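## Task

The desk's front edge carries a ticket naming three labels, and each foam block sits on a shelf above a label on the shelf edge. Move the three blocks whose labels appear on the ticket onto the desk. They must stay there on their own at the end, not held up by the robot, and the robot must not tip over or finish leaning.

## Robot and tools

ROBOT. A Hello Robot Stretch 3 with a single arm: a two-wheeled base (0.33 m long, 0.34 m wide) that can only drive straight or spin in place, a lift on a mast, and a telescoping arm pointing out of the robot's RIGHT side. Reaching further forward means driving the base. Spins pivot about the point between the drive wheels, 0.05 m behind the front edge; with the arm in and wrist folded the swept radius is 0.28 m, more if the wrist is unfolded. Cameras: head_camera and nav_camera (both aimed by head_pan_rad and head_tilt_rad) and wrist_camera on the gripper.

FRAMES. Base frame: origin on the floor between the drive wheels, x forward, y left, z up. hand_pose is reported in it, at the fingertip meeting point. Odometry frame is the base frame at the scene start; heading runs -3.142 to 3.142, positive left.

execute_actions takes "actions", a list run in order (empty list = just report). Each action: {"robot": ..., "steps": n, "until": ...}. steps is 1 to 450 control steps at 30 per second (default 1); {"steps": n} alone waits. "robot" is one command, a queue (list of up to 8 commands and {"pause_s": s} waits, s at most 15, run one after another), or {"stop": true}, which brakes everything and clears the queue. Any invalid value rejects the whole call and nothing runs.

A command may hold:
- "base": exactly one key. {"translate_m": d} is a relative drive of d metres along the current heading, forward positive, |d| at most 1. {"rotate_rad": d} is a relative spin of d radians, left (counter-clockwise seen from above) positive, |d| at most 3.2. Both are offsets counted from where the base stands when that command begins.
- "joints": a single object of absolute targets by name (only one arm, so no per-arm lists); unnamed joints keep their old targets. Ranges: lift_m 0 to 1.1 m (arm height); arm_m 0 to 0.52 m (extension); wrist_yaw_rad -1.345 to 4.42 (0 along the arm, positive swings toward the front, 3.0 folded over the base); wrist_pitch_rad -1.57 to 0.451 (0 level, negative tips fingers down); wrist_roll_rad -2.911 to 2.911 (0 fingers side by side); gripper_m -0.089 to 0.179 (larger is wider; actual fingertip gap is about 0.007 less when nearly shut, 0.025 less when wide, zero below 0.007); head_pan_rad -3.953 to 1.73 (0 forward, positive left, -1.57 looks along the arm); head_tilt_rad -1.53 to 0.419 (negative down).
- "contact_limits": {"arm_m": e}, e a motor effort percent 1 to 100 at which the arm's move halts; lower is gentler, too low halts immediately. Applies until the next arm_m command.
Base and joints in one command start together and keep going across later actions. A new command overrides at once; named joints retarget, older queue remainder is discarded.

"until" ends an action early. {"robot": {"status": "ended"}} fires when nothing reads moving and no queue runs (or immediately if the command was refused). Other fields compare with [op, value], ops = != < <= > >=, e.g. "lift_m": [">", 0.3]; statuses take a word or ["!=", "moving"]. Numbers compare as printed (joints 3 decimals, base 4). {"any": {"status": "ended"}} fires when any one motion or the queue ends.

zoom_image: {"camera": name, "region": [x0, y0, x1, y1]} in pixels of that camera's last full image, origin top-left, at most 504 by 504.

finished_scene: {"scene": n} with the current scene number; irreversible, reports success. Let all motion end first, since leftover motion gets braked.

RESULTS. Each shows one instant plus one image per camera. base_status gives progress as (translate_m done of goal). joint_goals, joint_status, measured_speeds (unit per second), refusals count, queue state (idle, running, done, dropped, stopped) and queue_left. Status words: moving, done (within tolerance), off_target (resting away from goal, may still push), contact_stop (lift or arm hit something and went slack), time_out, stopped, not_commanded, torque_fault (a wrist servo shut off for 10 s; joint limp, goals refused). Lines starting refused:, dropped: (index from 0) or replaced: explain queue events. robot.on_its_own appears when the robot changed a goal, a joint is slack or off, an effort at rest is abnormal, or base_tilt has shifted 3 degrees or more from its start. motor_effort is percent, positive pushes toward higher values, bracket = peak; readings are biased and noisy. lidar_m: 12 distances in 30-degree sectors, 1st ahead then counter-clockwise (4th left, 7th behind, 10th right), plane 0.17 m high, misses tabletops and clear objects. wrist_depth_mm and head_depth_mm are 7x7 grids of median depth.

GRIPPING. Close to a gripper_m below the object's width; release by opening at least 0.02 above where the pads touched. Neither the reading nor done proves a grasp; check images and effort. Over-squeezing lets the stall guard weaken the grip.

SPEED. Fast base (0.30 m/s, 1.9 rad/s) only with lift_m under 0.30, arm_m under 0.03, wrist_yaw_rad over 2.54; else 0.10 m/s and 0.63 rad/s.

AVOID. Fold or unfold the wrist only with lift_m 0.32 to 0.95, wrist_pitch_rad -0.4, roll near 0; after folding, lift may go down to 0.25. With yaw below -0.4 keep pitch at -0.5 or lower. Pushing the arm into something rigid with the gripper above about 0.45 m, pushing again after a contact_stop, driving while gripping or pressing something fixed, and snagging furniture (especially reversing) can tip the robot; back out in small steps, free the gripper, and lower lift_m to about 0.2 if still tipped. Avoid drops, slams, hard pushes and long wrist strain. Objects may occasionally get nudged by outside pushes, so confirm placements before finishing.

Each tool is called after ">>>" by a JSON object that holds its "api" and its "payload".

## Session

>>> {"api": "execute_actions", "payload": {"actions": []}}

>>> {"api": "execute_actions", "payload": {"actions": [{"robot":{"joints":{"head_pan_rad":-2.0,"head_tilt_rad":-0.3}},"steps":99,"until":{"robot":{"status":"ended"}}}]}}

Scene clock: 0.00 s.
robot.base_odometry: x=+0.000 y=+0.000 heading=+0.000 (m, m, rad; robot's odometry frame)
robot.turned_by_wheels: +0.000 (rad since the last result)
robot.turned_by_imu: +0.000 (rad since the last result)
robot.base_tilt: forward=-1.7 right=+1.3 (deg)
robot.lidar_m: 2.31 2.03 2.03 1.80 1.57 0.97 1.49 1.71 1.72 2.03 2.74 2.87
robot.head_depth_mm: 1954 3059 3322 3330 3203 2932 2022 / 1975 3071 3562 3515 3571 2928 2016 / 1969 2855 3071 3106 3226 2851 1988 / 1986 2705 2705 2821 2803 2790 1976 / 2038 2437 2488 2491 2532 2553 1980 / 2036 2206 2234 2273 2273 2357 1951 / 1955 2039 2059 2095 2093 2165 1935
robot.base_status: not_commanded
robot.joint_positions: lift_m=+0.567 arm_m=+0.002 wrist_yaw_rad=+3.101 wrist_pitch_rad=-0.611 wrist_roll_rad=+0.016 gripper_m=+0.037 head_pan_rad=+0.011 head_tilt_rad=-0.022
robot.joint_goals: lift_m=+0.567 arm_m=+0.002 wrist_yaw_rad=+3.101 wrist_pitch_rad=-0.611 wrist_roll_rad=+0.016 gripper_m=+0.037 head_pan_rad=+0.011 head_tilt_rad=-0.022
robot.joint_status: lift_m=not_commanded arm_m=not_commanded wrist_yaw_rad=not_commanded wrist_pitch_rad=not_commanded wrist_roll_rad=not_commanded gripper_m=not_commanded head_pan_rad=not_commanded head_tilt_rad=not_commanded
robot.measured_speeds: translate_m=+0.000 rotate_rad=+0.000 lift_m=+0.000 arm_m=+0.000 wrist_yaw_rad=+0.000 wrist_pitch_rad=+0.000 wrist_roll_rad=+0.000 head_pan_rad=+0.000 head_tilt_rad=+0.000
robot: refusals=0 queue=idle queue_left=0
robot.motor_effort: left_wheel=-1 right_wheel=+0 lift_m=+24 arm_m=-1 wrist_yaw_rad=+0 wrist_pitch_rad=+4 wrist_roll_rad=+0 gripper_m=-1 head_pan_rad=+0 head_tilt_rad=+2 (%)
robot.hand_pose: x=-0.0133 y=+0.0486 z=+0.5388 quat_wxyz=(+0.228, +0.684, +0.197, +0.664) (m; robot's base frame)
robot.wrist_depth_mm: - - - - - - - / - - - - - - - / - - - - - - - / 978 965 948 907 908 901 874 / 843 846 818 804 813 766 765 / 742 735 741 709 680 679 698 / 660 657 - - 636 620 622
pictures: head_camera (sideways: a quarter turn clockwise sets it upright), nav_camera (sideways: a quarter turn counterclockwise sets it upright), wrist_camera
Images, in order (width x height): head_camera 896x504, nav_camera 672x504, wrist_camera 644x364.

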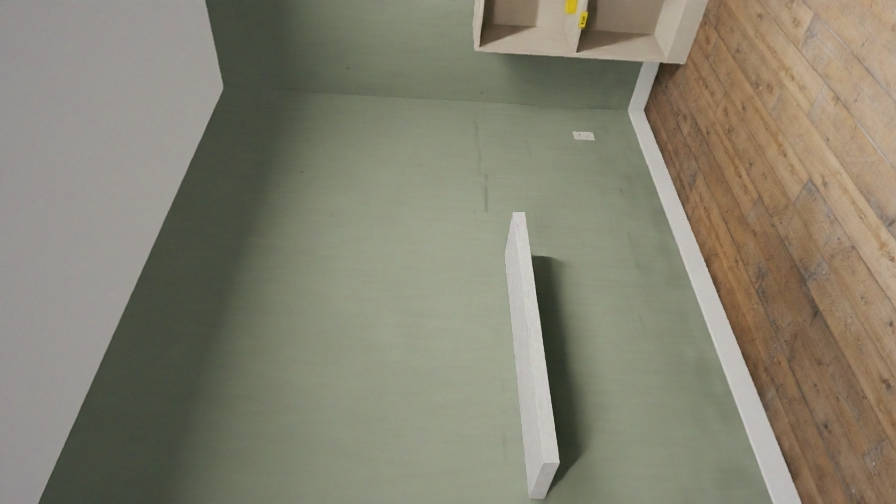

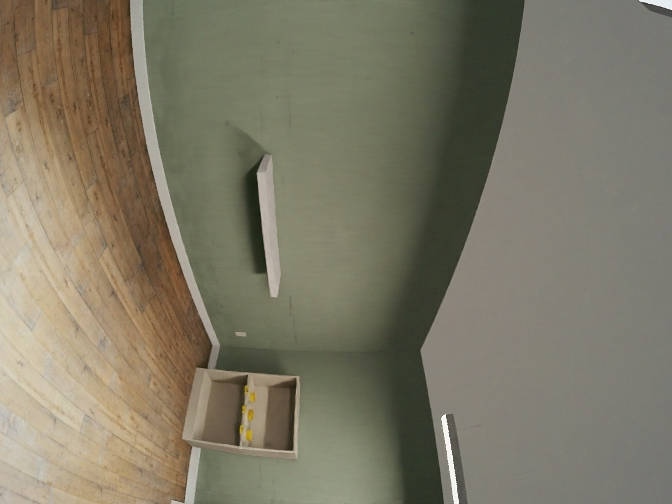

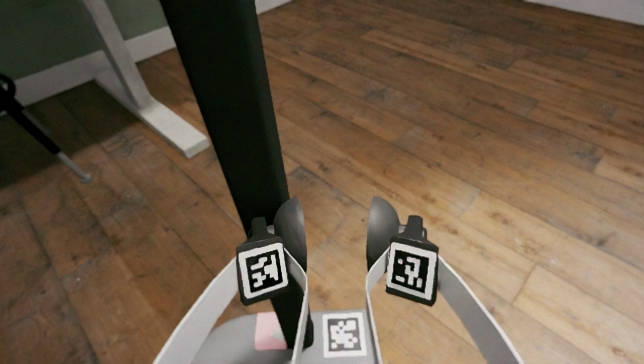

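Scene clock: 1.53 s.
robot.base_odometry: x=+0.000 y=+0.000 heading=+0.000 (m, m, rad; robot's odometry frame)
robot.turned_by_wheels: +0.000 (rad since the last result)
robot.turned_by_imu: +0.000 (rad since the last result)
robot.base_tilt: forward=-1.7 right=+1.3 (deg)
robot.lidar_m: 2.32 2.02 2.02 1.80 1.57 0.96 1.49 1.72 1.72 2.03 2.73 2.86
robot.head_depth_mm: 1417 1494 1579 1664 1777 1824 1479 / 1479 1560 1636 1740 1839 1868 1471 / 1539 1638 1734 1847 1968 1869 1453 / 1606 1701 1799 1923 2067 1856 1448 / 1682 1787 1889 2024 2142 1842 1438 / 1748 1864 2003 2116 2278 1827 1439 / 1820 1956 2094 2244 2367 1810 1438
robot.base_status: not_commanded
robot.joint_positions: lift_m=+0.567 arm_m=+0.002 wrist_yaw_rad=+3.101 wrist_pitch_rad=-0.611 wrist_roll_rad=+0.016 gripper_m=+0.037 head_pan_rad=-1.993 head_tilt_rad=-0.296
robot.joint_goals: lift_m=+0.567 arm_m=+0.002 wrist_yaw_rad=+3.101 wrist_pitch_rad=-0.611 wrist_roll_rad=+0.016 gripper_m=+0.037 head_pan_rad=-2.000 head_tilt_rad=-0.300
robot.joint_status: lift_m=not_commanded arm_m=not_commanded wrist_yaw_rad=not_commanded wrist_pitch_rad=not_commanded wrist_roll_rad=not_commanded gripper_m=not_commanded head_pan_rad=done head_tilt_rad=done
robot.measured_speeds: translate_m=+0.000 rotate_rad=+0.000 lift_m=+0.000 arm_m=+0.000 wrist_yaw_rad=+0.000 wrist_pitch_rad=+0.000 wrist_roll_rad=+0.000 head_pan_rad=+0.000 head_tilt_rad=+0.000
robot: refusals=0 queue=done queue_left=0
robot.motor_effort: left_wheel=+0(1) right_wheel=-1(0) lift_m=+22(23) arm_m=-1(1) wrist_yaw_rad=+1(0) wrist_pitch_rad=+4(4) wrist_roll_rad=+0(0) gripper_m=+1(1) head_pan_rad=-4(48) head_tilt_rad=-2(22) (%)
robot.hand_pose: x=-0.0133 y=+0.0486 z=+0.5388 quat_wxyz=(+0.228, +0.684, +0.197, +0.664) (m; robot's base frame)
robot.wrist_depth_mm: - - - - - - - / - - - - - - - / - - - - - - - / 961 932 925 909 919 890 870 / 831 825 802 795 806 791 754 / 747 741 729 719 669 686 685 / 670 657 - - 630 615 621
pictures: head_camera (sideways: a quarter turn clockwise sets it upright), nav_camera (sideways: a quarter turn counterclockwise sets it upright), wrist_camera
Images, in order (width x height): head_camera 896x504, nav_camera 672x504, wrist_camera 644x364.

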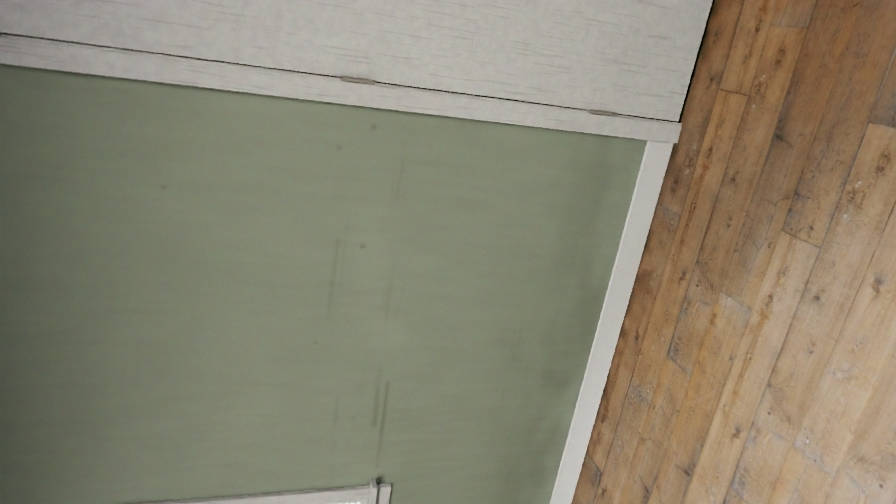

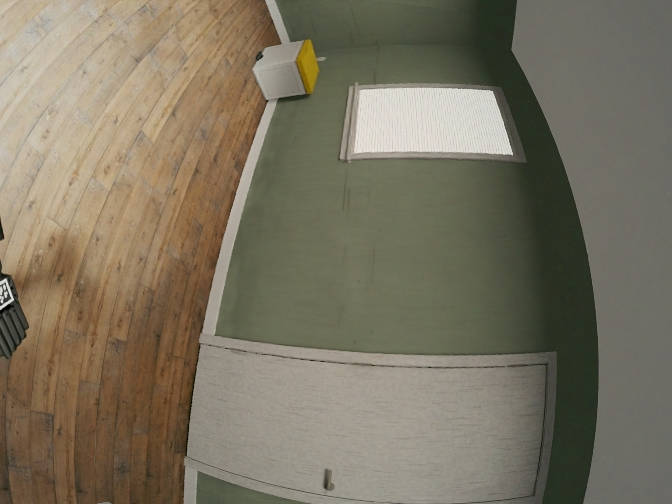

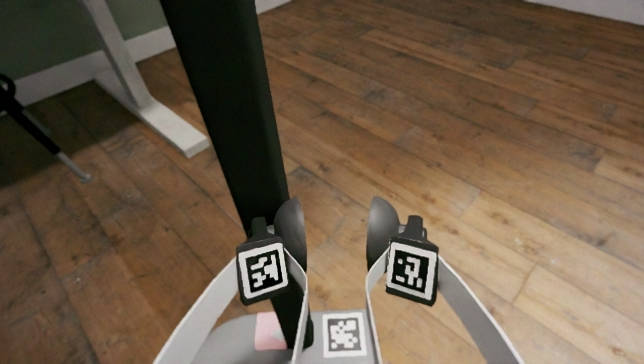

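Desk normal ~2.33; heading -2.38 puts it on the right.

>>> {"api": "execute_actions", "payload": {"actions": [{"robot":[{"base":{"rotate_rad":-2.4},"joints":{"wrist_yaw_rad":0,"wrist_pitch_rad":-0.4,"head_pan_rad":-1.2,"head_tilt_rad":-0.5,"lift_m":0.7}},{"joints":{"wrist_pitch_rad":0,"gripper_m":0.17}}],"steps":400,"until":{"robot":{"status":"ended"}}}]}}

Scene clock: 15.83 s.
robot.base_odometry: x=+0.000 y=+0.000 heading=-2.400 (m, m, rad; robot's odometry frame)
robot.turned_by_wheels: -2.400 (rad since the last result)
robot.turned_by_imu: -2.381 (rad since the last result)
robot.base_tilt: forward=-1.7 right=+1.3 (deg)
robot.lidar_m: 1.72 1.80 2.44 2.86 2.90 2.11 2.03 2.10 1.63 0.97 1.03 1.79
robot.head_depth_mm: 1251 1356 1124 1633 1773 1493 1261 / 1300 1409 1105 1674 1751 1536 1278 / 1335 1456 1094 1355 1751 1526 1254 / 1393 1519 1074 1840 1718 1485 1256 / 1451 1576 1062 1974 1895 1506 1258 / 1503 1630 1119 2087 1875 1506 1248 / 1564 1689 1121 1726 1757 1494 1240
robot.base_status: done (rotate_rad -2.3998 of -2.4000)
robot.joint_positions: lift_m=+0.699 arm_m=+0.002 wrist_yaw_rad=+0.003 wrist_pitch_rad=-0.025 wrist_roll_rad=+0.016 gripper_m=+0.170 head_pan_rad=-1.207 head_tilt_rad=-0.494
robot.joint_goals: lift_m=+0.700 arm_m=+0.002 wrist_yaw_rad=+0.000 wrist_pitch_rad=+0.000 wrist_roll_rad=+0.016 gripper_m=+0.170 head_pan_rad=-1.200 head_tilt_rad=-0.500
robot.joint_status: lift_m=done arm_m=not_commanded wrist_yaw_rad=done wrist_pitch_rad=done wrist_roll_rad=not_commanded gripper_m=done head_pan_rad=done head_tilt_rad=done
robot.measured_speeds: translate_m=+0.000 rotate_rad=+0.000 lift_m=+0.000 arm_m=+0.000 wrist_yaw_rad=+0.000 wrist_pitch_rad=+0.000 wrist_roll_rad=+0.000 head_pan_rad=+0.000 head_tilt_rad=+0.000
robot: refusals=0 queue=done queue_left=0
robot.motor_effort: left_wheel=+2(6) right_wheel=-3(4) lift_m=+35(34) arm_m=-1(1) wrist_yaw_rad=-1(3) wrist_pitch_rad=+8(8) wrist_roll_rad=+0(0) gripper_m=+1(84) head_pan_rad=+4(50) head_tilt_rad=-3(20) (%)
robot.hand_pose: x=-0.0207 y=-0.4029 z=+0.8077 quat_wxyz=(+0.701, +0.010, -0.713, -0.008) (m; robot's base frame)
robot.wrist_depth_mm: - - - - - - - / 608 642 709 768 818 - - / - - - - - - - / - - - - - - - / - - 833 - - - - / - - - - - - - / - - - - - - -
pictures: head_camera (sideways: a quarter turn clockwise sets it upright), nav_camera (sideways: a quarter turn counterclockwise sets it upright), wrist_camera
Images, in order (width x height): head_camera 896x504, nav_camera 672x504, wrist_camera 644x364.

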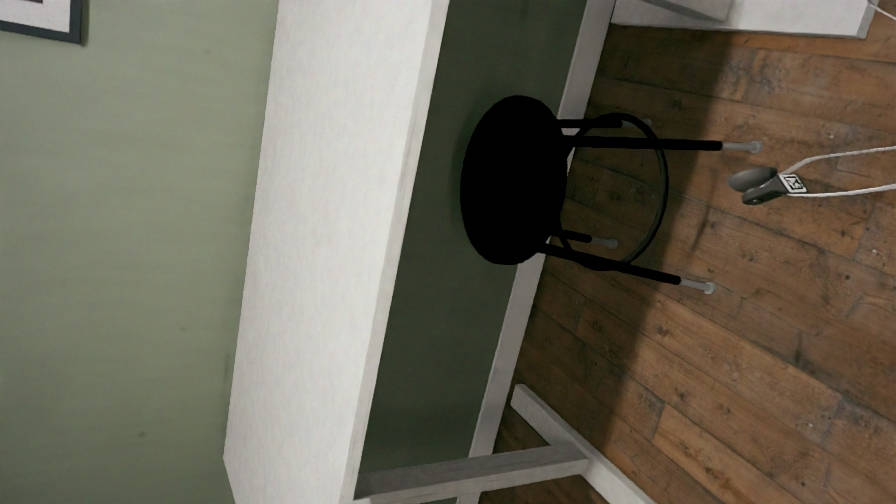

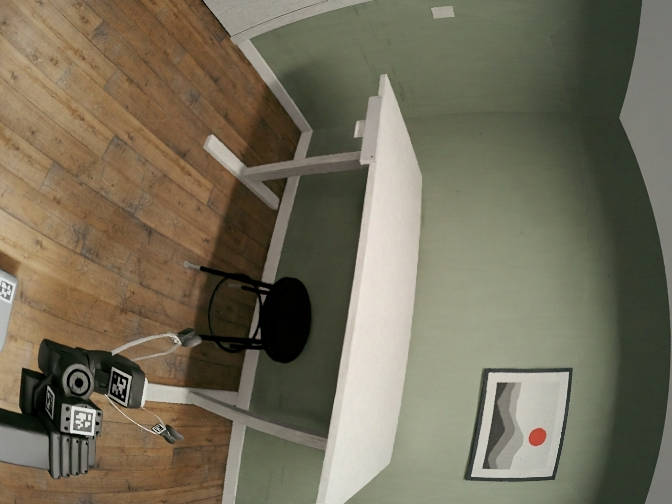

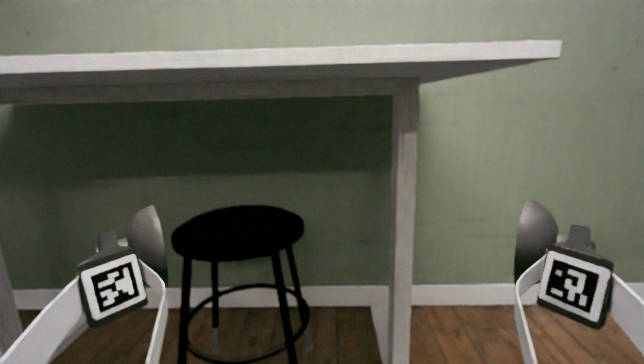

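>>> {"api": "execute_actions", "payload": {"actions": [{"robot":{"base":{"translate_m":0.87},"joints":{"arm_m":0.34,"lift_m":0.72,"head_pan_rad":-3.95,"head_tilt_rad":-0.2}},"steps":400,"until":{"robot":{"status":"ended"}}}]}}

>>> {"api": "zoom_image", "payload": {"camera": "wrist_camera", "region": [150,60,450,220]}}

Scene clock: 28.37 s.
robot.base_odometry: x=-0.641 y=-0.588 heading=-2.400 (m, m, rad; robot's odometry frame)
robot.turned_by_wheels: +0.000 (rad since the last result)
robot.turned_by_imu: +0.001 (rad since the last result)
robot.base_tilt: forward=-1.7 right=+1.4 (deg)
robot.lidar_m: 0.85 0.87 1.23 2.37 3.04 3.01 2.89 2.25 1.06 1.10 1.25 0.89
robot.head_depth_mm: - - - - - - - / - - - - - - - / 3385 3830 3883 3914 3049 2174 - / 3143 3863 - - 3014 2059 1552 / 3230 3509 3662 3878 2984 2045 1556 / 2984 3151 3296 3436 2936 2043 1555 / 2757 2872 2990 3137 2921 2024 1539
robot.base_status: done (translate_m +0.8700 of +0.8700)
robot.joint_positions: lift_m=+0.719 arm_m=+0.340 wrist_yaw_rad=+0.002 wrist_pitch_rad=-0.023 wrist_roll_rad=+0.016 gripper_m=+0.170 head_pan_rad=-3.935 head_tilt_rad=-0.211
robot.joint_goals: lift_m=+0.720 arm_m=+0.340 wrist_yaw_rad=+0.000 wrist_pitch_rad=+0.000 wrist_roll_rad=+0.016 gripper_m=+0.170 head_pan_rad=-3.950 head_tilt_rad=-0.200
robot.joint_status: lift_m=done arm_m=done wrist_yaw_rad=done wrist_pitch_rad=done wrist_roll_rad=not_commanded gripper_m=done head_pan_rad=done head_tilt_rad=done
robot.measured_speeds: translate_m=+0.000 rotate_rad=+0.000 lift_m=+0.000 arm_m=+0.000 wrist_yaw_rad=+0.000 wrist_pitch_rad=+0.000 wrist_roll_rad=+0.000 head_pan_rad=+0.000 head_tilt_rad=+0.000
robot: refusals=0 queue=done queue_left=0
robot.motor_effort: left_wheel=+2(6) right_wheel=-2(5) lift_m=+34(35) arm_m=+3(5) wrist_yaw_rad=-1(1) wrist_pitch_rad=+7(8) wrist_roll_rad=+0(0) gripper_m=+1(1) head_pan_rad=-3(48) head_tilt_rad=+6(27) (%)
robot.hand_pose: x=-0.0209 y=-0.7402 z=+0.8281 quat_wxyz=(+0.702, +0.009, -0.713, -0.008) (m; robot's base frame)
robot.wrist_depth_mm: 145 145 145 144 144 144 144 / 932 150 149 157 159 465 462 / 966 973 511 163 960 956 940 / - - - - - 987 963 / - - - - - - - / - - - - - - - / - - - - - - -
pictures: head_camera (sideways: a quarter turn clockwise sets it upright), nav_camera (sideways: a quarter turn counterclockwise sets it upright), wrist_camera
Images, in order (width x height): head_camera 896x504, nav_camera 672x504, wrist_camera 644x364.

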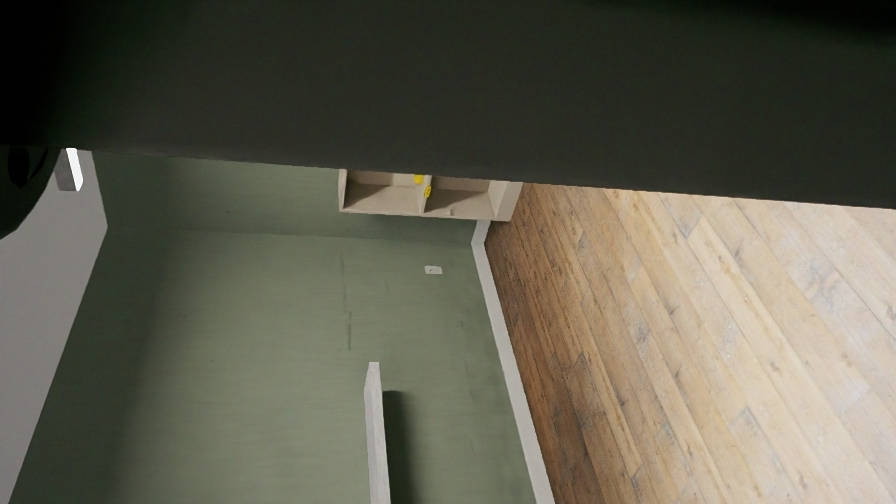

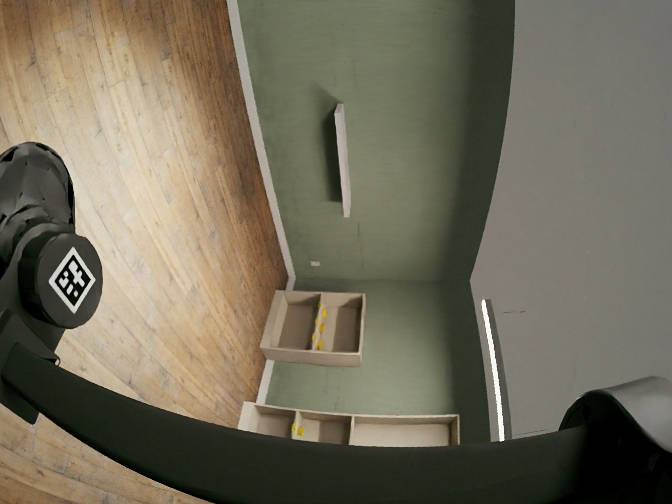

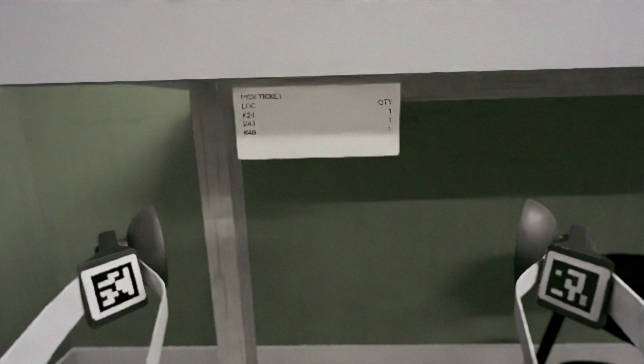

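Region (150, 60, 450, 220) of wrist_camera's 644x364 image, scaled by 1.680; it fills the top 269 rows of this view, and the rest is white.

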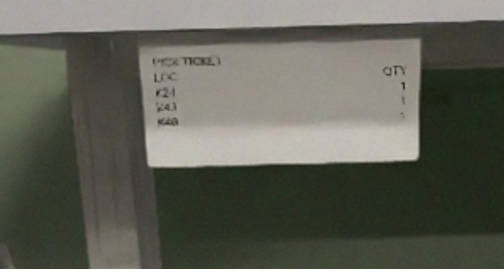

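>>> {"api": "execute_actions", "payload": {"actions": [{"robot":{"joints":{"arm_m":0.41,"lift_m":0.73}},"steps":400,"until":{"robot":{"status":"ended"}}}]}}

>>> {"api": "execute_actions", "payload": {"actions": [{"robot":[{"joints":{"arm_m":0,"lift_m":0.6,"gripper_m":0.05}},{"base":{"rotate_rad":2.0},"joints":{"lift_m":0.29,"wrist_yaw_rad":2.6,"wrist_pitch_rad":-0.3,"head_pan_rad":0,"head_tilt_rad":-0.35}},{"base":{"translate_m":1}}],"steps":450,"until":{"robot":{"status":"ended"}}}]}}

Scene clock: 33.20 s.
robot.base_odometry: x=-0.641 y=-0.588 heading=-2.400 (m, m, rad; robot's odometry frame)
robot.turned_by_wheels: +0.000 (rad since the last result)
robot.turned_by_imu: +0.001 (rad since the last result)
robot.base_tilt: forward=-1.6 right=+1.2 (deg)
robot.lidar_m: 0.85 0.87 1.23 2.37 3.03 2.99 2.89 2.24 1.06 1.10 1.25 0.89
robot.head_depth_mm: - - - - - - - / - - - - - - - / 3362 3810 3914 3884 3010 2179 - / 3187 3892 - - 3015 2069 1569 / 3197 3486 3652 3881 2982 2043 1570 / 2976 3181 3279 3481 2944 2038 1556 / 2771 2872 2983 3204 2932 2016 1547
robot.base_status: done (translate_m +0.8700 of +0.8700)
robot.joint_positions: lift_m=+0.729 arm_m=+0.410 wrist_yaw_rad=+0.002 wrist_pitch_rad=-0.023 wrist_roll_rad=+0.016 gripper_m=+0.170 head_pan_rad=-3.935 head_tilt_rad=-0.211
robot.joint_goals: lift_m=+0.730 arm_m=+0.410 wrist_yaw_rad=+0.000 wrist_pitch_rad=+0.000 wrist_roll_rad=+0.016 gripper_m=+0.170 head_pan_rad=-3.950 head_tilt_rad=-0.200
robot.joint_status: lift_m=done arm_m=done wrist_yaw_rad=done wrist_pitch_rad=done wrist_roll_rad=not_commanded gripper_m=done head_pan_rad=done head_tilt_rad=done
robot.measured_speeds: translate_m=+0.000 rotate_rad=+0.000 lift_m=+0.000 arm_m=+0.000 wrist_yaw_rad=+0.000 wrist_pitch_rad=+0.000 wrist_roll_rad=+0.000 head_pan_rad=+0.000 head_tilt_rad=+0.000
robot: refusals=0 queue=done queue_left=0
robot.motor_effort: left_wheel=+2(2) right_wheel=-4(3) lift_m=+34(34) arm_m=+3(2) wrist_yaw_rad=-1(1) wrist_pitch_rad=+7(7) wrist_roll_rad=+0(0) gripper_m=+0(1) head_pan_rad=-4(4) head_tilt_rad=+5(6) (%)
robot.hand_pose: x=-0.0209 y=-0.8102 z=+0.8381 quat_wxyz=(+0.702, +0.009, -0.713, -0.008) (m; robot's base frame)
robot.wrist_depth_mm: - 80 80 80 80 79 79 / 83 82 82 82 82 82 82 / 910 904 94 94 94 881 869 / 958 945 98 97 97 888 936 / 962 994 480 961 950 948 938 / - - 965 - - 972 - / - - 588 - - - -
pictures: head_camera (sideways: a quarter turn clockwise sets it upright), nav_camera (sideways: a quarter turn counterclockwise sets it upright), wrist_camera
Images, in order (width x height): head_camera 896x504, nav_camera 672x504, wrist_camera 644x364.

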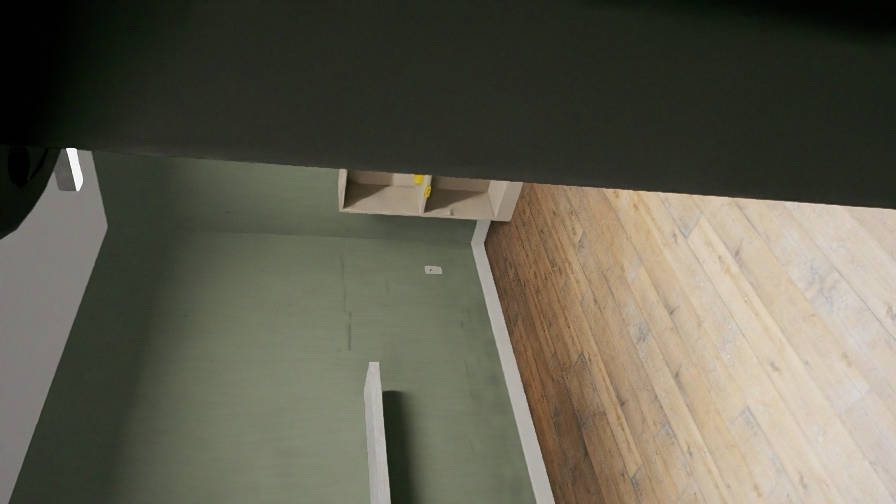

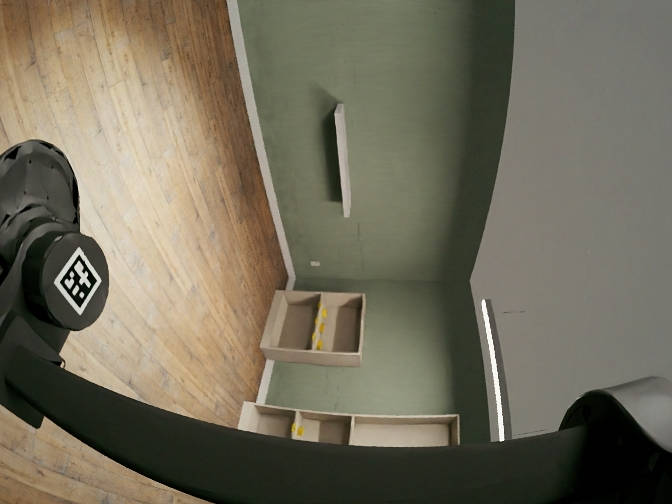

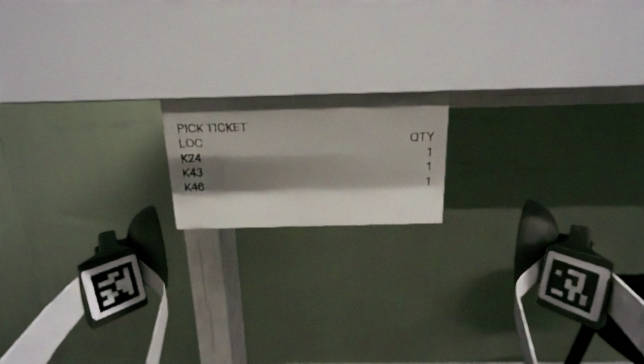

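Scene clock: 46.37 s.
robot.base_odometry: x=+0.280 y=-0.977 heading=-0.400 (m, m, rad; robot's odometry frame)
robot.turned_by_wheels: +2.000 (rad since the last result)
robot.turned_by_imu: +1.988 (rad since the last result)
robot.base_tilt: forward=-1.7 right=+1.2 (deg)
robot.lidar_m: 2.04 2.69 2.49 2.53 2.65 1.86 2.05 1.36 1.26 1.28 1.62 1.99
robot.head_depth_mm: 1802 1941 2059 2148 2221 1769 1423 / 1883 2028 2161 2268 2221 1757 1404 / 2010 2139 2248 2383 2263 1762 1387 / 2140 2277 2438 2585 2337 1740 1391 / 2202 2366 2404 2610 2317 1734 1380 / 2302 2479 2625 2786 2280 1711 1380 / 2410 2621 2731 2837 2293 1708 1371
robot.base_status: done (translate_m +1.0000 of +1.0000)
robot.joint_positions: lift_m=+0.291 arm_m=+0.003 wrist_yaw_rad=+2.597 wrist_pitch_rad=-0.315 wrist_roll_rad=+0.016 gripper_m=+0.050 head_pan_rad=-0.007 head_tilt_rad=-0.347
robot.joint_goals: lift_m=+0.290 arm_m=+0.000 wrist_yaw_rad=+2.600 wrist_pitch_rad=-0.300 wrist_roll_rad=+0.016 gripper_m=+0.050 head_pan_rad=+0.000 head_tilt_rad=-0.350
robot.joint_status: lift_m=done arm_m=done wrist_yaw_rad=done wrist_pitch_rad=done wrist_roll_rad=not_commanded gripper_m=done head_pan_rad=done head_tilt_rad=done
robot.measured_speeds: translate_m=+0.000 rotate_rad=+0.000 lift_m=+0.000 arm_m=+0.000 wrist_yaw_rad=+0.000 wrist_pitch_rad=+0.000 wrist_roll_rad=+0.000 head_pan_rad=+0.000 head_tilt_rad=+0.000
robot: refusals=0 queue=done queue_left=0
robot.motor_effort: left_wheel=-4(9) right_wheel=+2(7) lift_m=+12(29) arm_m=-3(3) wrist_yaw_rad=+2(5) wrist_pitch_rad=+5(6) wrist_roll_rad=+0(0) gripper_m=+1(82) head_pan_rad=+5(48) head_tilt_rad=-2(17) (%)
robot.hand_pose: x=+0.1011 y=+0.0543 z=+0.3271 quat_wxyz=(+0.294, +0.707, -0.083, +0.637) (m; robot's base frame)
robot.wrist_depth_mm: - - - - - - - / - - - - - - - / - - - - - - - / 909 902 864 854 830 823 810 / 717 689 705 666 687 657 641 / 589 579 544 555 529 545 530 / 507 492 476 474 469 458 453
pictures: head_camera (sideways: a quarter turn clockwise sets it upright), nav_camera (sideways: a quarter turn counterclockwise sets it upright), wrist_camera
Images, in order (width x height): head_camera 896x504, nav_camera 672x504, wrist_camera 644x364.

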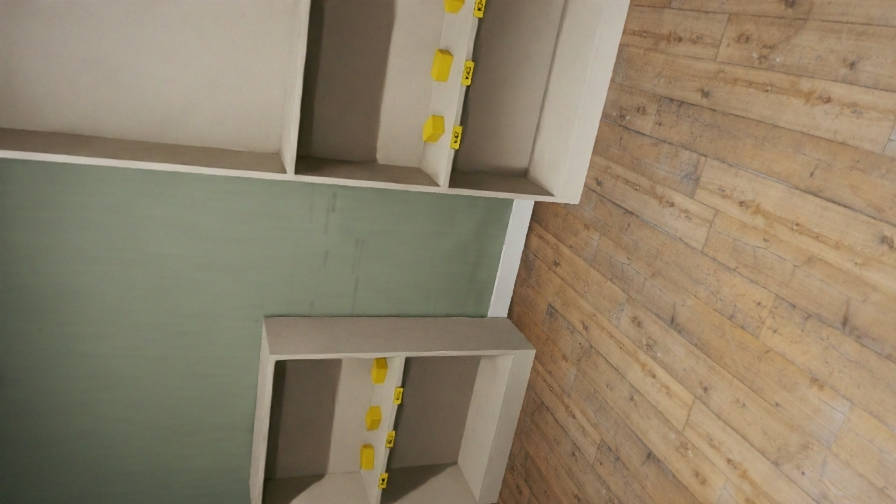

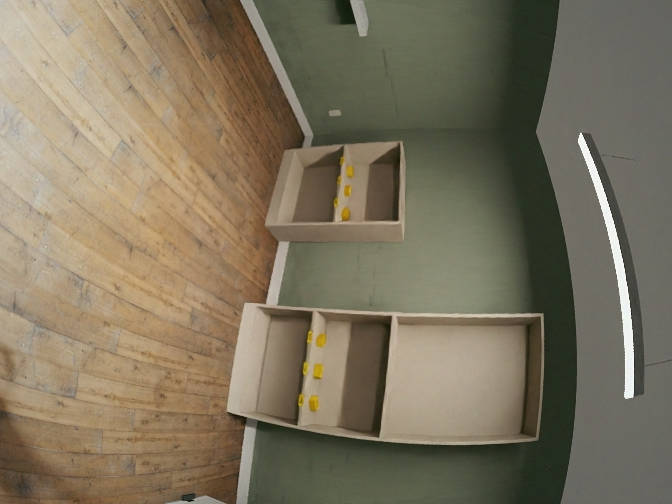

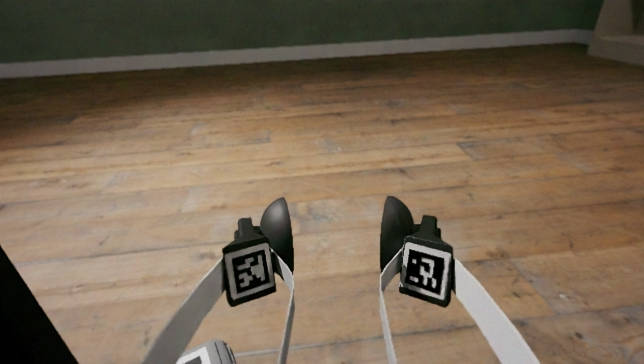

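>>> {"api": "zoom_image", "payload": {"camera": "head_camera", "region": [340,350,440,504]}}

>>> {"api": "execute_actions", "payload": {"actions": [{"robot":[{"base":{"rotate_rad":-0.36}},{"base":{"translate_m":1}},{"base":{"translate_m":0.35}},{"base":{"rotate_rad":1.53},"joints":{"head_pan_rad":-1.4,"head_tilt_rad":-0.8}},{"joints":{"lift_m":0.52,"wrist_yaw_rad":0,"wrist_pitch_rad":0,"gripper_m":0.17}}],"steps":450,"until":{"robot":{"status":"ended"}}}]}}

Region (340, 350, 440, 504) of head_camera's 896x504 image, scaled by 3.273, with more detail than that image has; it fills the left 327 columns of this view, and the rest is white.

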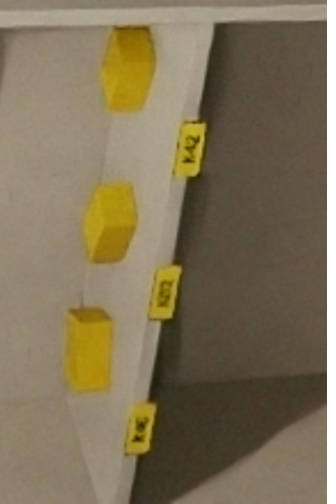

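Scene clock: 64.63 s.
robot.base_odometry: x=+1.258 y=-1.907 heading=+0.770 (m, m, rad; robot's odometry frame)
robot.turned_by_wheels: +1.170 (rad since the last result)
robot.turned_by_imu: +1.164 (rad since the last result)
robot.base_tilt: forward=-1.6 right=+1.4 (deg)
robot.lidar_m: 2.43 2.52 3.45 3.41 1.89 1.38 0.92 0.95 0.69 0.90 0.79 1.32
robot.head_depth_mm: 695 832 968 1019 1136 1284 1131 / 699 846 994 988 1345 1253 1150 / 714 864 1015 1013 1373 1276 - / 717 882 1040 999 1362 1272 1120 / 709 902 1062 1028 1353 1269 1115 / 699 917 1091 1024 1365 1263 1122 / 690 909 1008 1018 1389 1261 1107
robot.base_status: done (rotate_rad +1.5298 of +1.5300)
robot.joint_positions: lift_m=+0.519 arm_m=+0.003 wrist_yaw_rad=+0.004 wrist_pitch_rad=-0.023 wrist_roll_rad=+0.016 gripper_m=+0.170 head_pan_rad=-1.393 head_tilt_rad=-0.791
robot.joint_goals: lift_m=+0.520 arm_m=+0.000 wrist_yaw_rad=+0.000 wrist_pitch_rad=+0.000 wrist_roll_rad=+0.016 gripper_m=+0.170 head_pan_rad=-1.400 head_tilt_rad=-0.800
robot.joint_status: lift_m=done arm_m=done wrist_yaw_rad=done wrist_pitch_rad=done wrist_roll_rad=not_commanded gripper_m=done head_pan_rad=done head_tilt_rad=done
robot.measured_speeds: translate_m=+0.000 rotate_rad=+0.000 lift_m=+0.000 arm_m=+0.000 wrist_yaw_rad=+0.000 wrist_pitch_rad=+0.000 wrist_roll_rad=+0.000 head_pan_rad=+0.000 head_tilt_rad=+0.000
robot: refusals=0 queue=done queue_left=0
robot.motor_effort: left_wheel=-4(9) right_wheel=+2(8) lift_m=+33(35) arm_m=-3(3) wrist_yaw_rad=-2(0) wrist_pitch_rad=+7(8) wrist_roll_rad=+0(0) gripper_m=+0(83) head_pan_rad=-3(48) head_tilt_rad=-5(30) (%)
robot.hand_pose: x=-0.0205 y=-0.4033 z=+0.6281 quat_wxyz=(+0.702, +0.010, -0.713, -0.007) (m; robot's base frame)
robot.wrist_depth_mm: 590 611 604 600 596 472 632 / 610 631 628 630 607 472 659 / 621 646 639 652 631 477 678 / 589 536 523 548 529 469 699 / 432 424 418 440 427 484 726 / 582 - 716 717 706 530 - / 652 748 755 737 752 552 782
pictures: head_camera (sideways: a quarter turn clockwise sets it upright), nav_camera (sideways: a quarter turn counterclockwise sets it upright), wrist_camera
Images, in order (width x height): head_camera 896x504, nav_camera 672x504, wrist_camera 644x364.

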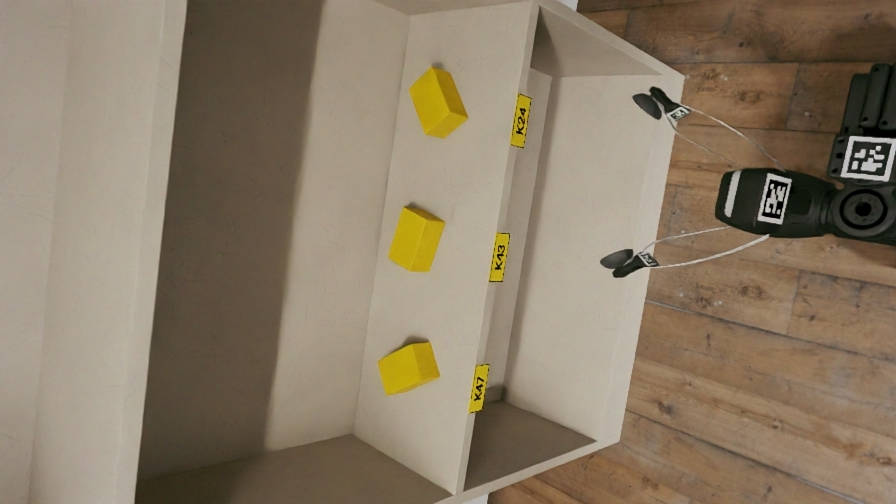

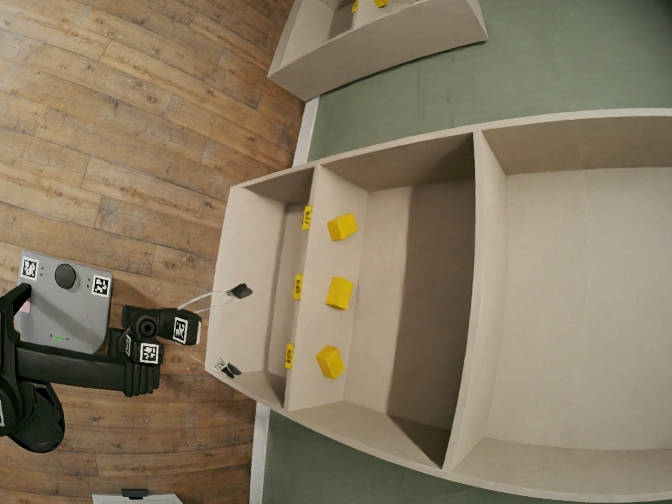

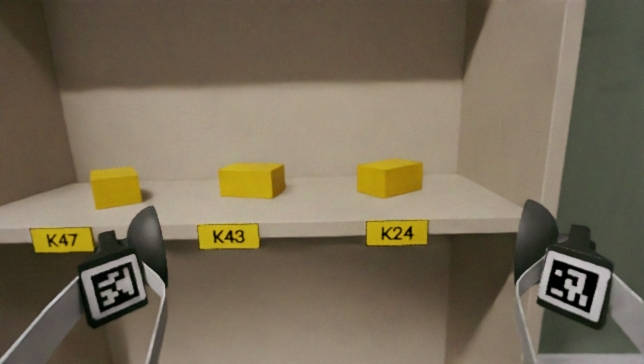

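>>> {"api": "execute_actions", "payload": {"actions": [{"robot":[{"base":{"translate_m":0.155},"joints":{"wrist_yaw_rad":-0.15,"arm_m":0.15,"lift_m":0.497}},{"joints":{"arm_m":0.355}}],"steps":450,"until":{"robot":{"status":"ended"}}}]}}

Scene clock: 72.67 s.
robot.base_odometry: x=+1.370 y=-1.799 heading=+0.770 (m, m, rad; robot's odometry frame)
robot.turned_by_wheels: +0.000 (rad since the last result)
robot.turned_by_imu: +0.001 (rad since the last result)
robot.base_tilt: forward=-1.8 right=+1.4 (deg)
robot.lidar_m: 2.28 2.36 3.22 3.21 2.12 1.54 1.07 1.11 0.77 0.89 0.71 1.19
robot.head_depth_mm: 695 825 965 991 1319 1258 1130 / 693 840 989 1008 - 1262 - / 708 859 1012 1012 1336 1264 1124 / 716 875 1031 988 1372 1272 1123 / 707 895 1058 1034 1344 1267 1114 / 677 805 888 1000 1387 1266 1108 / 591 684 1193 1494 1465 1261 1112
robot.base_status: done (translate_m +0.1550 of +0.1550)
robot.joint_positions: lift_m=+0.498 arm_m=+0.355 wrist_yaw_rad=-0.148 wrist_pitch_rad=-0.023 wrist_roll_rad=+0.016 gripper_m=+0.170 head_pan_rad=-1.393 head_tilt_rad=-0.791
robot.joint_goals: lift_m=+0.497 arm_m=+0.355 wrist_yaw_rad=-0.150 wrist_pitch_rad=+0.000 wrist_roll_rad=+0.016 gripper_m=+0.170 head_pan_rad=-1.400 head_tilt_rad=-0.800
robot.joint_status: lift_m=done arm_m=done wrist_yaw_rad=done wrist_pitch_rad=done wrist_roll_rad=not_commanded gripper_m=done head_pan_rad=done head_tilt_rad=done
robot.measured_speeds: translate_m=+0.000 rotate_rad=+0.000 lift_m=+0.000 arm_m=+0.000 wrist_yaw_rad=+0.000 wrist_pitch_rad=+0.000 wrist_roll_rad=+0.000 head_pan_rad=+0.000 head_tilt_rad=+0.000
robot: refusals=0 queue=done queue_left=0
robot.motor_effort: left_wheel=-4(5) right_wheel=+3(5) lift_m=+11(35) arm_m=+3(6) wrist_yaw_rad=-1(3) wrist_pitch_rad=+7(7) wrist_roll_rad=+0(0) gripper_m=+2(1) head_pan_rad=-4(4) head_tilt_rad=-5(5) (%)
robot.hand_pose: x=-0.0591 y=-0.7524 z=+0.6064 quat_wxyz=(+0.699, -0.044, -0.711, -0.060) (m; robot's base frame)
robot.wrist_depth_mm: 254 262 271 280 292 303 312 / 262 270 278 291 300 315 327 / 270 281 289 300 314 325 340 / 279 288 301 310 323 337 350 / 286 294 211 190 301 301 198 / 243 - 168 163 217 216 - / 170 176 172 168 170 169 161
pictures: head_camera (sideways: a quarter turn clockwise sets it upright), nav_camera (sideways: a quarter turn counterclockwise sets it upright), wrist_camera
Images, in order (width x height): head_camera 896x504, nav_camera 672x504, wrist_camera 644x364.

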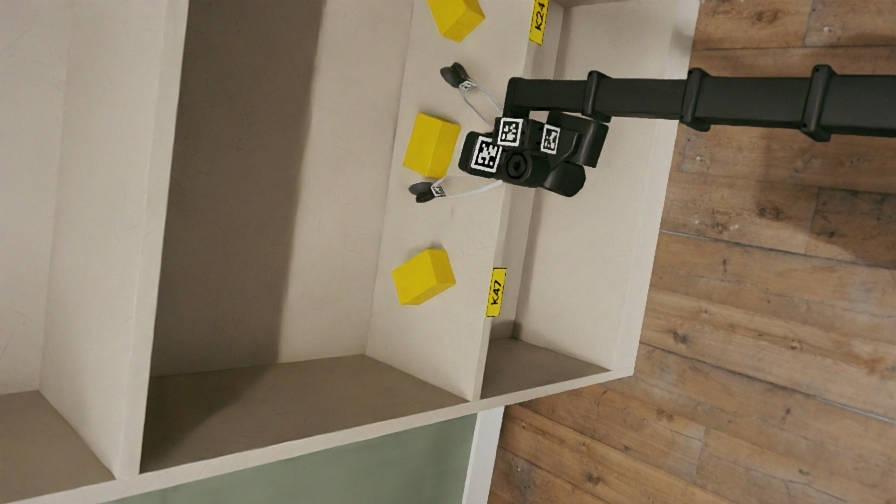

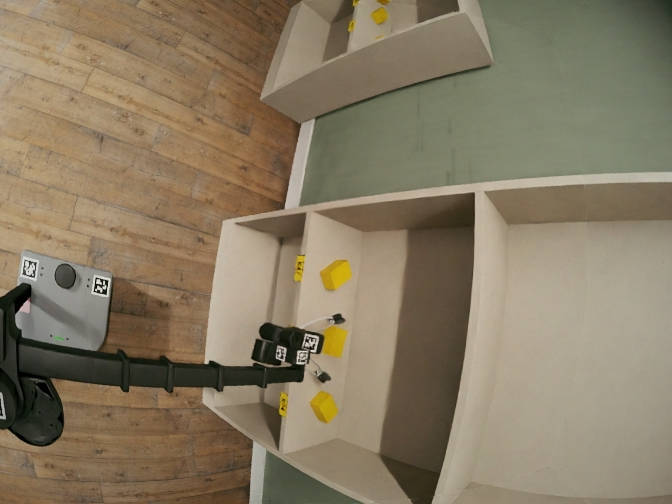

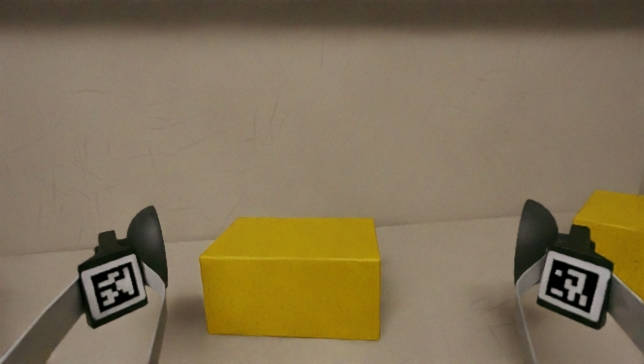

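>>> {"api": "execute_actions", "payload": {"actions": [{"robot":[{"joints":{"lift_m":0.472,"arm_m":0.36,"wrist_yaw_rad":-0.05}},{"joints":{"gripper_m":0.04}},{"joints":{"lift_m":0.5}},{"joints":{"arm_m":0}},{"base":{"rotate_rad":1.58},"joints":{"wrist_yaw_rad":2.6,"wrist_pitch_rad":-0.3,"lift_m":0.29}}],"steps":450,"until":{"robot":{"status":"ended"}}}]}}

Scene clock: 91.20 s.
robot.base_odometry: x=+1.370 y=-1.799 heading=+2.350 (m, m, rad; robot's odometry frame)
robot.turned_by_wheels: +1.580 (rad since the last result)
robot.turned_by_imu: +1.570 (rad since the last result)
robot.base_tilt: forward=-1.7 right=+1.3 (deg)
robot.lidar_m: 3.42 2.11 1.54 1.07 1.11 0.77 0.89 0.71 1.18 2.28 2.36 3.22
robot.head_depth_mm: 1889 2177 2210 1790 1497 1283 1132 / 1935 2200 2200 1779 1483 1290 1126 / 1968 2264 2179 1758 1489 1281 1123 / 2006 2310 2151 1746 1475 1268 1144 / 2059 2343 2139 1748 1462 1267 1114 / 2082 2415 2147 1742 1458 1256 1108 / 2146 2425 2131 1735 1455 1258 1104
robot.base_status: done (rotate_rad +1.5798 of +1.5800)
robot.joint_positions: lift_m=+0.291 arm_m=+0.003 wrist_yaw_rad=+2.597 wrist_pitch_rad=-0.314 wrist_roll_rad=+0.016 gripper_m=+0.040 head_pan_rad=-1.393 head_tilt_rad=-0.791
robot.joint_goals: lift_m=+0.290 arm_m=+0.000 wrist_yaw_rad=+2.600 wrist_pitch_rad=-0.300 wrist_roll_rad=+0.016 gripper_m=+0.040 head_pan_rad=-1.400 head_tilt_rad=-0.800
robot.joint_status: lift_m=done arm_m=done wrist_yaw_rad=done wrist_pitch_rad=done wrist_roll_rad=not_commanded gripper_m=done head_pan_rad=done head_tilt_rad=done
robot.measured_speeds: translate_m=+0.000 rotate_rad=+0.000 lift_m=+0.000 arm_m=+0.000 wrist_yaw_rad=+0.000 wrist_pitch_rad=+0.000 wrist_roll_rad=+0.000 head_pan_rad=+0.000 head_tilt_rad=+0.000
robot: refusals=0 queue=done queue_left=0
robot.motor_effort: left_wheel=-4(8) right_wheel=+2(7) lift_m=+12(37) arm_m=-3(3) wrist_yaw_rad=+3(4) wrist_pitch_rad=+5(8) wrist_roll_rad=+0(0) gripper_m=+0(82) head_pan_rad=-4(4) head_tilt_rad=-5(4) (%)
robot.hand_pose: x=+0.1012 y=+0.0543 z=+0.3272 quat_wxyz=(+0.294, +0.707, -0.084, +0.637) (m; robot's base frame)
robot.wrist_depth_mm: 814 - - - - - - / 834 - - - - - - / 880 - - - - - - / 878 884 869 872 844 810 812 / 713 719 686 681 694 649 644 / 579 576 559 554 515 539 536 / 507 488 481 478 471 455 461
pictures: head_camera (sideways: a quarter turn clockwise sets it upright), nav_camera (sideways: a quarter turn counterclockwise sets it upright), wrist_camera
Images, in order (width x height): head_camera 896x504, nav_camera 672x504, wrist_camera 644x364.

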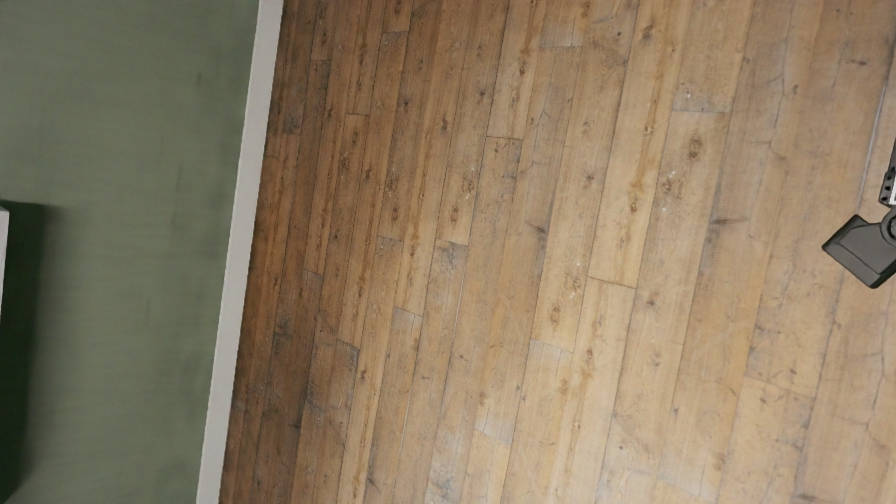

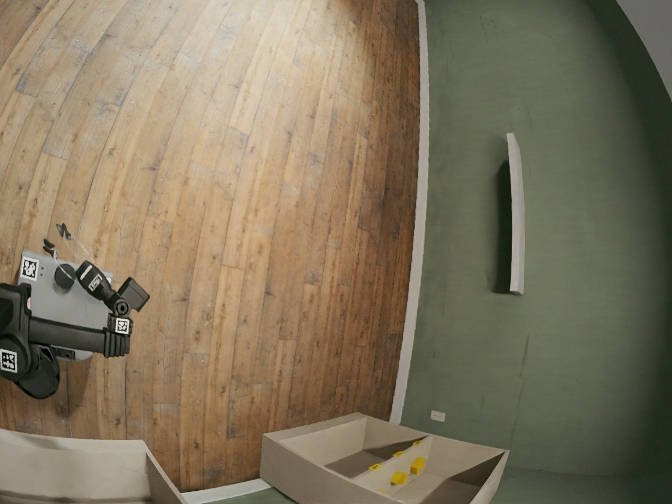

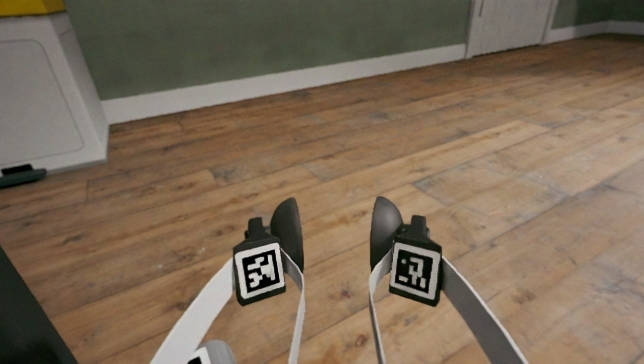

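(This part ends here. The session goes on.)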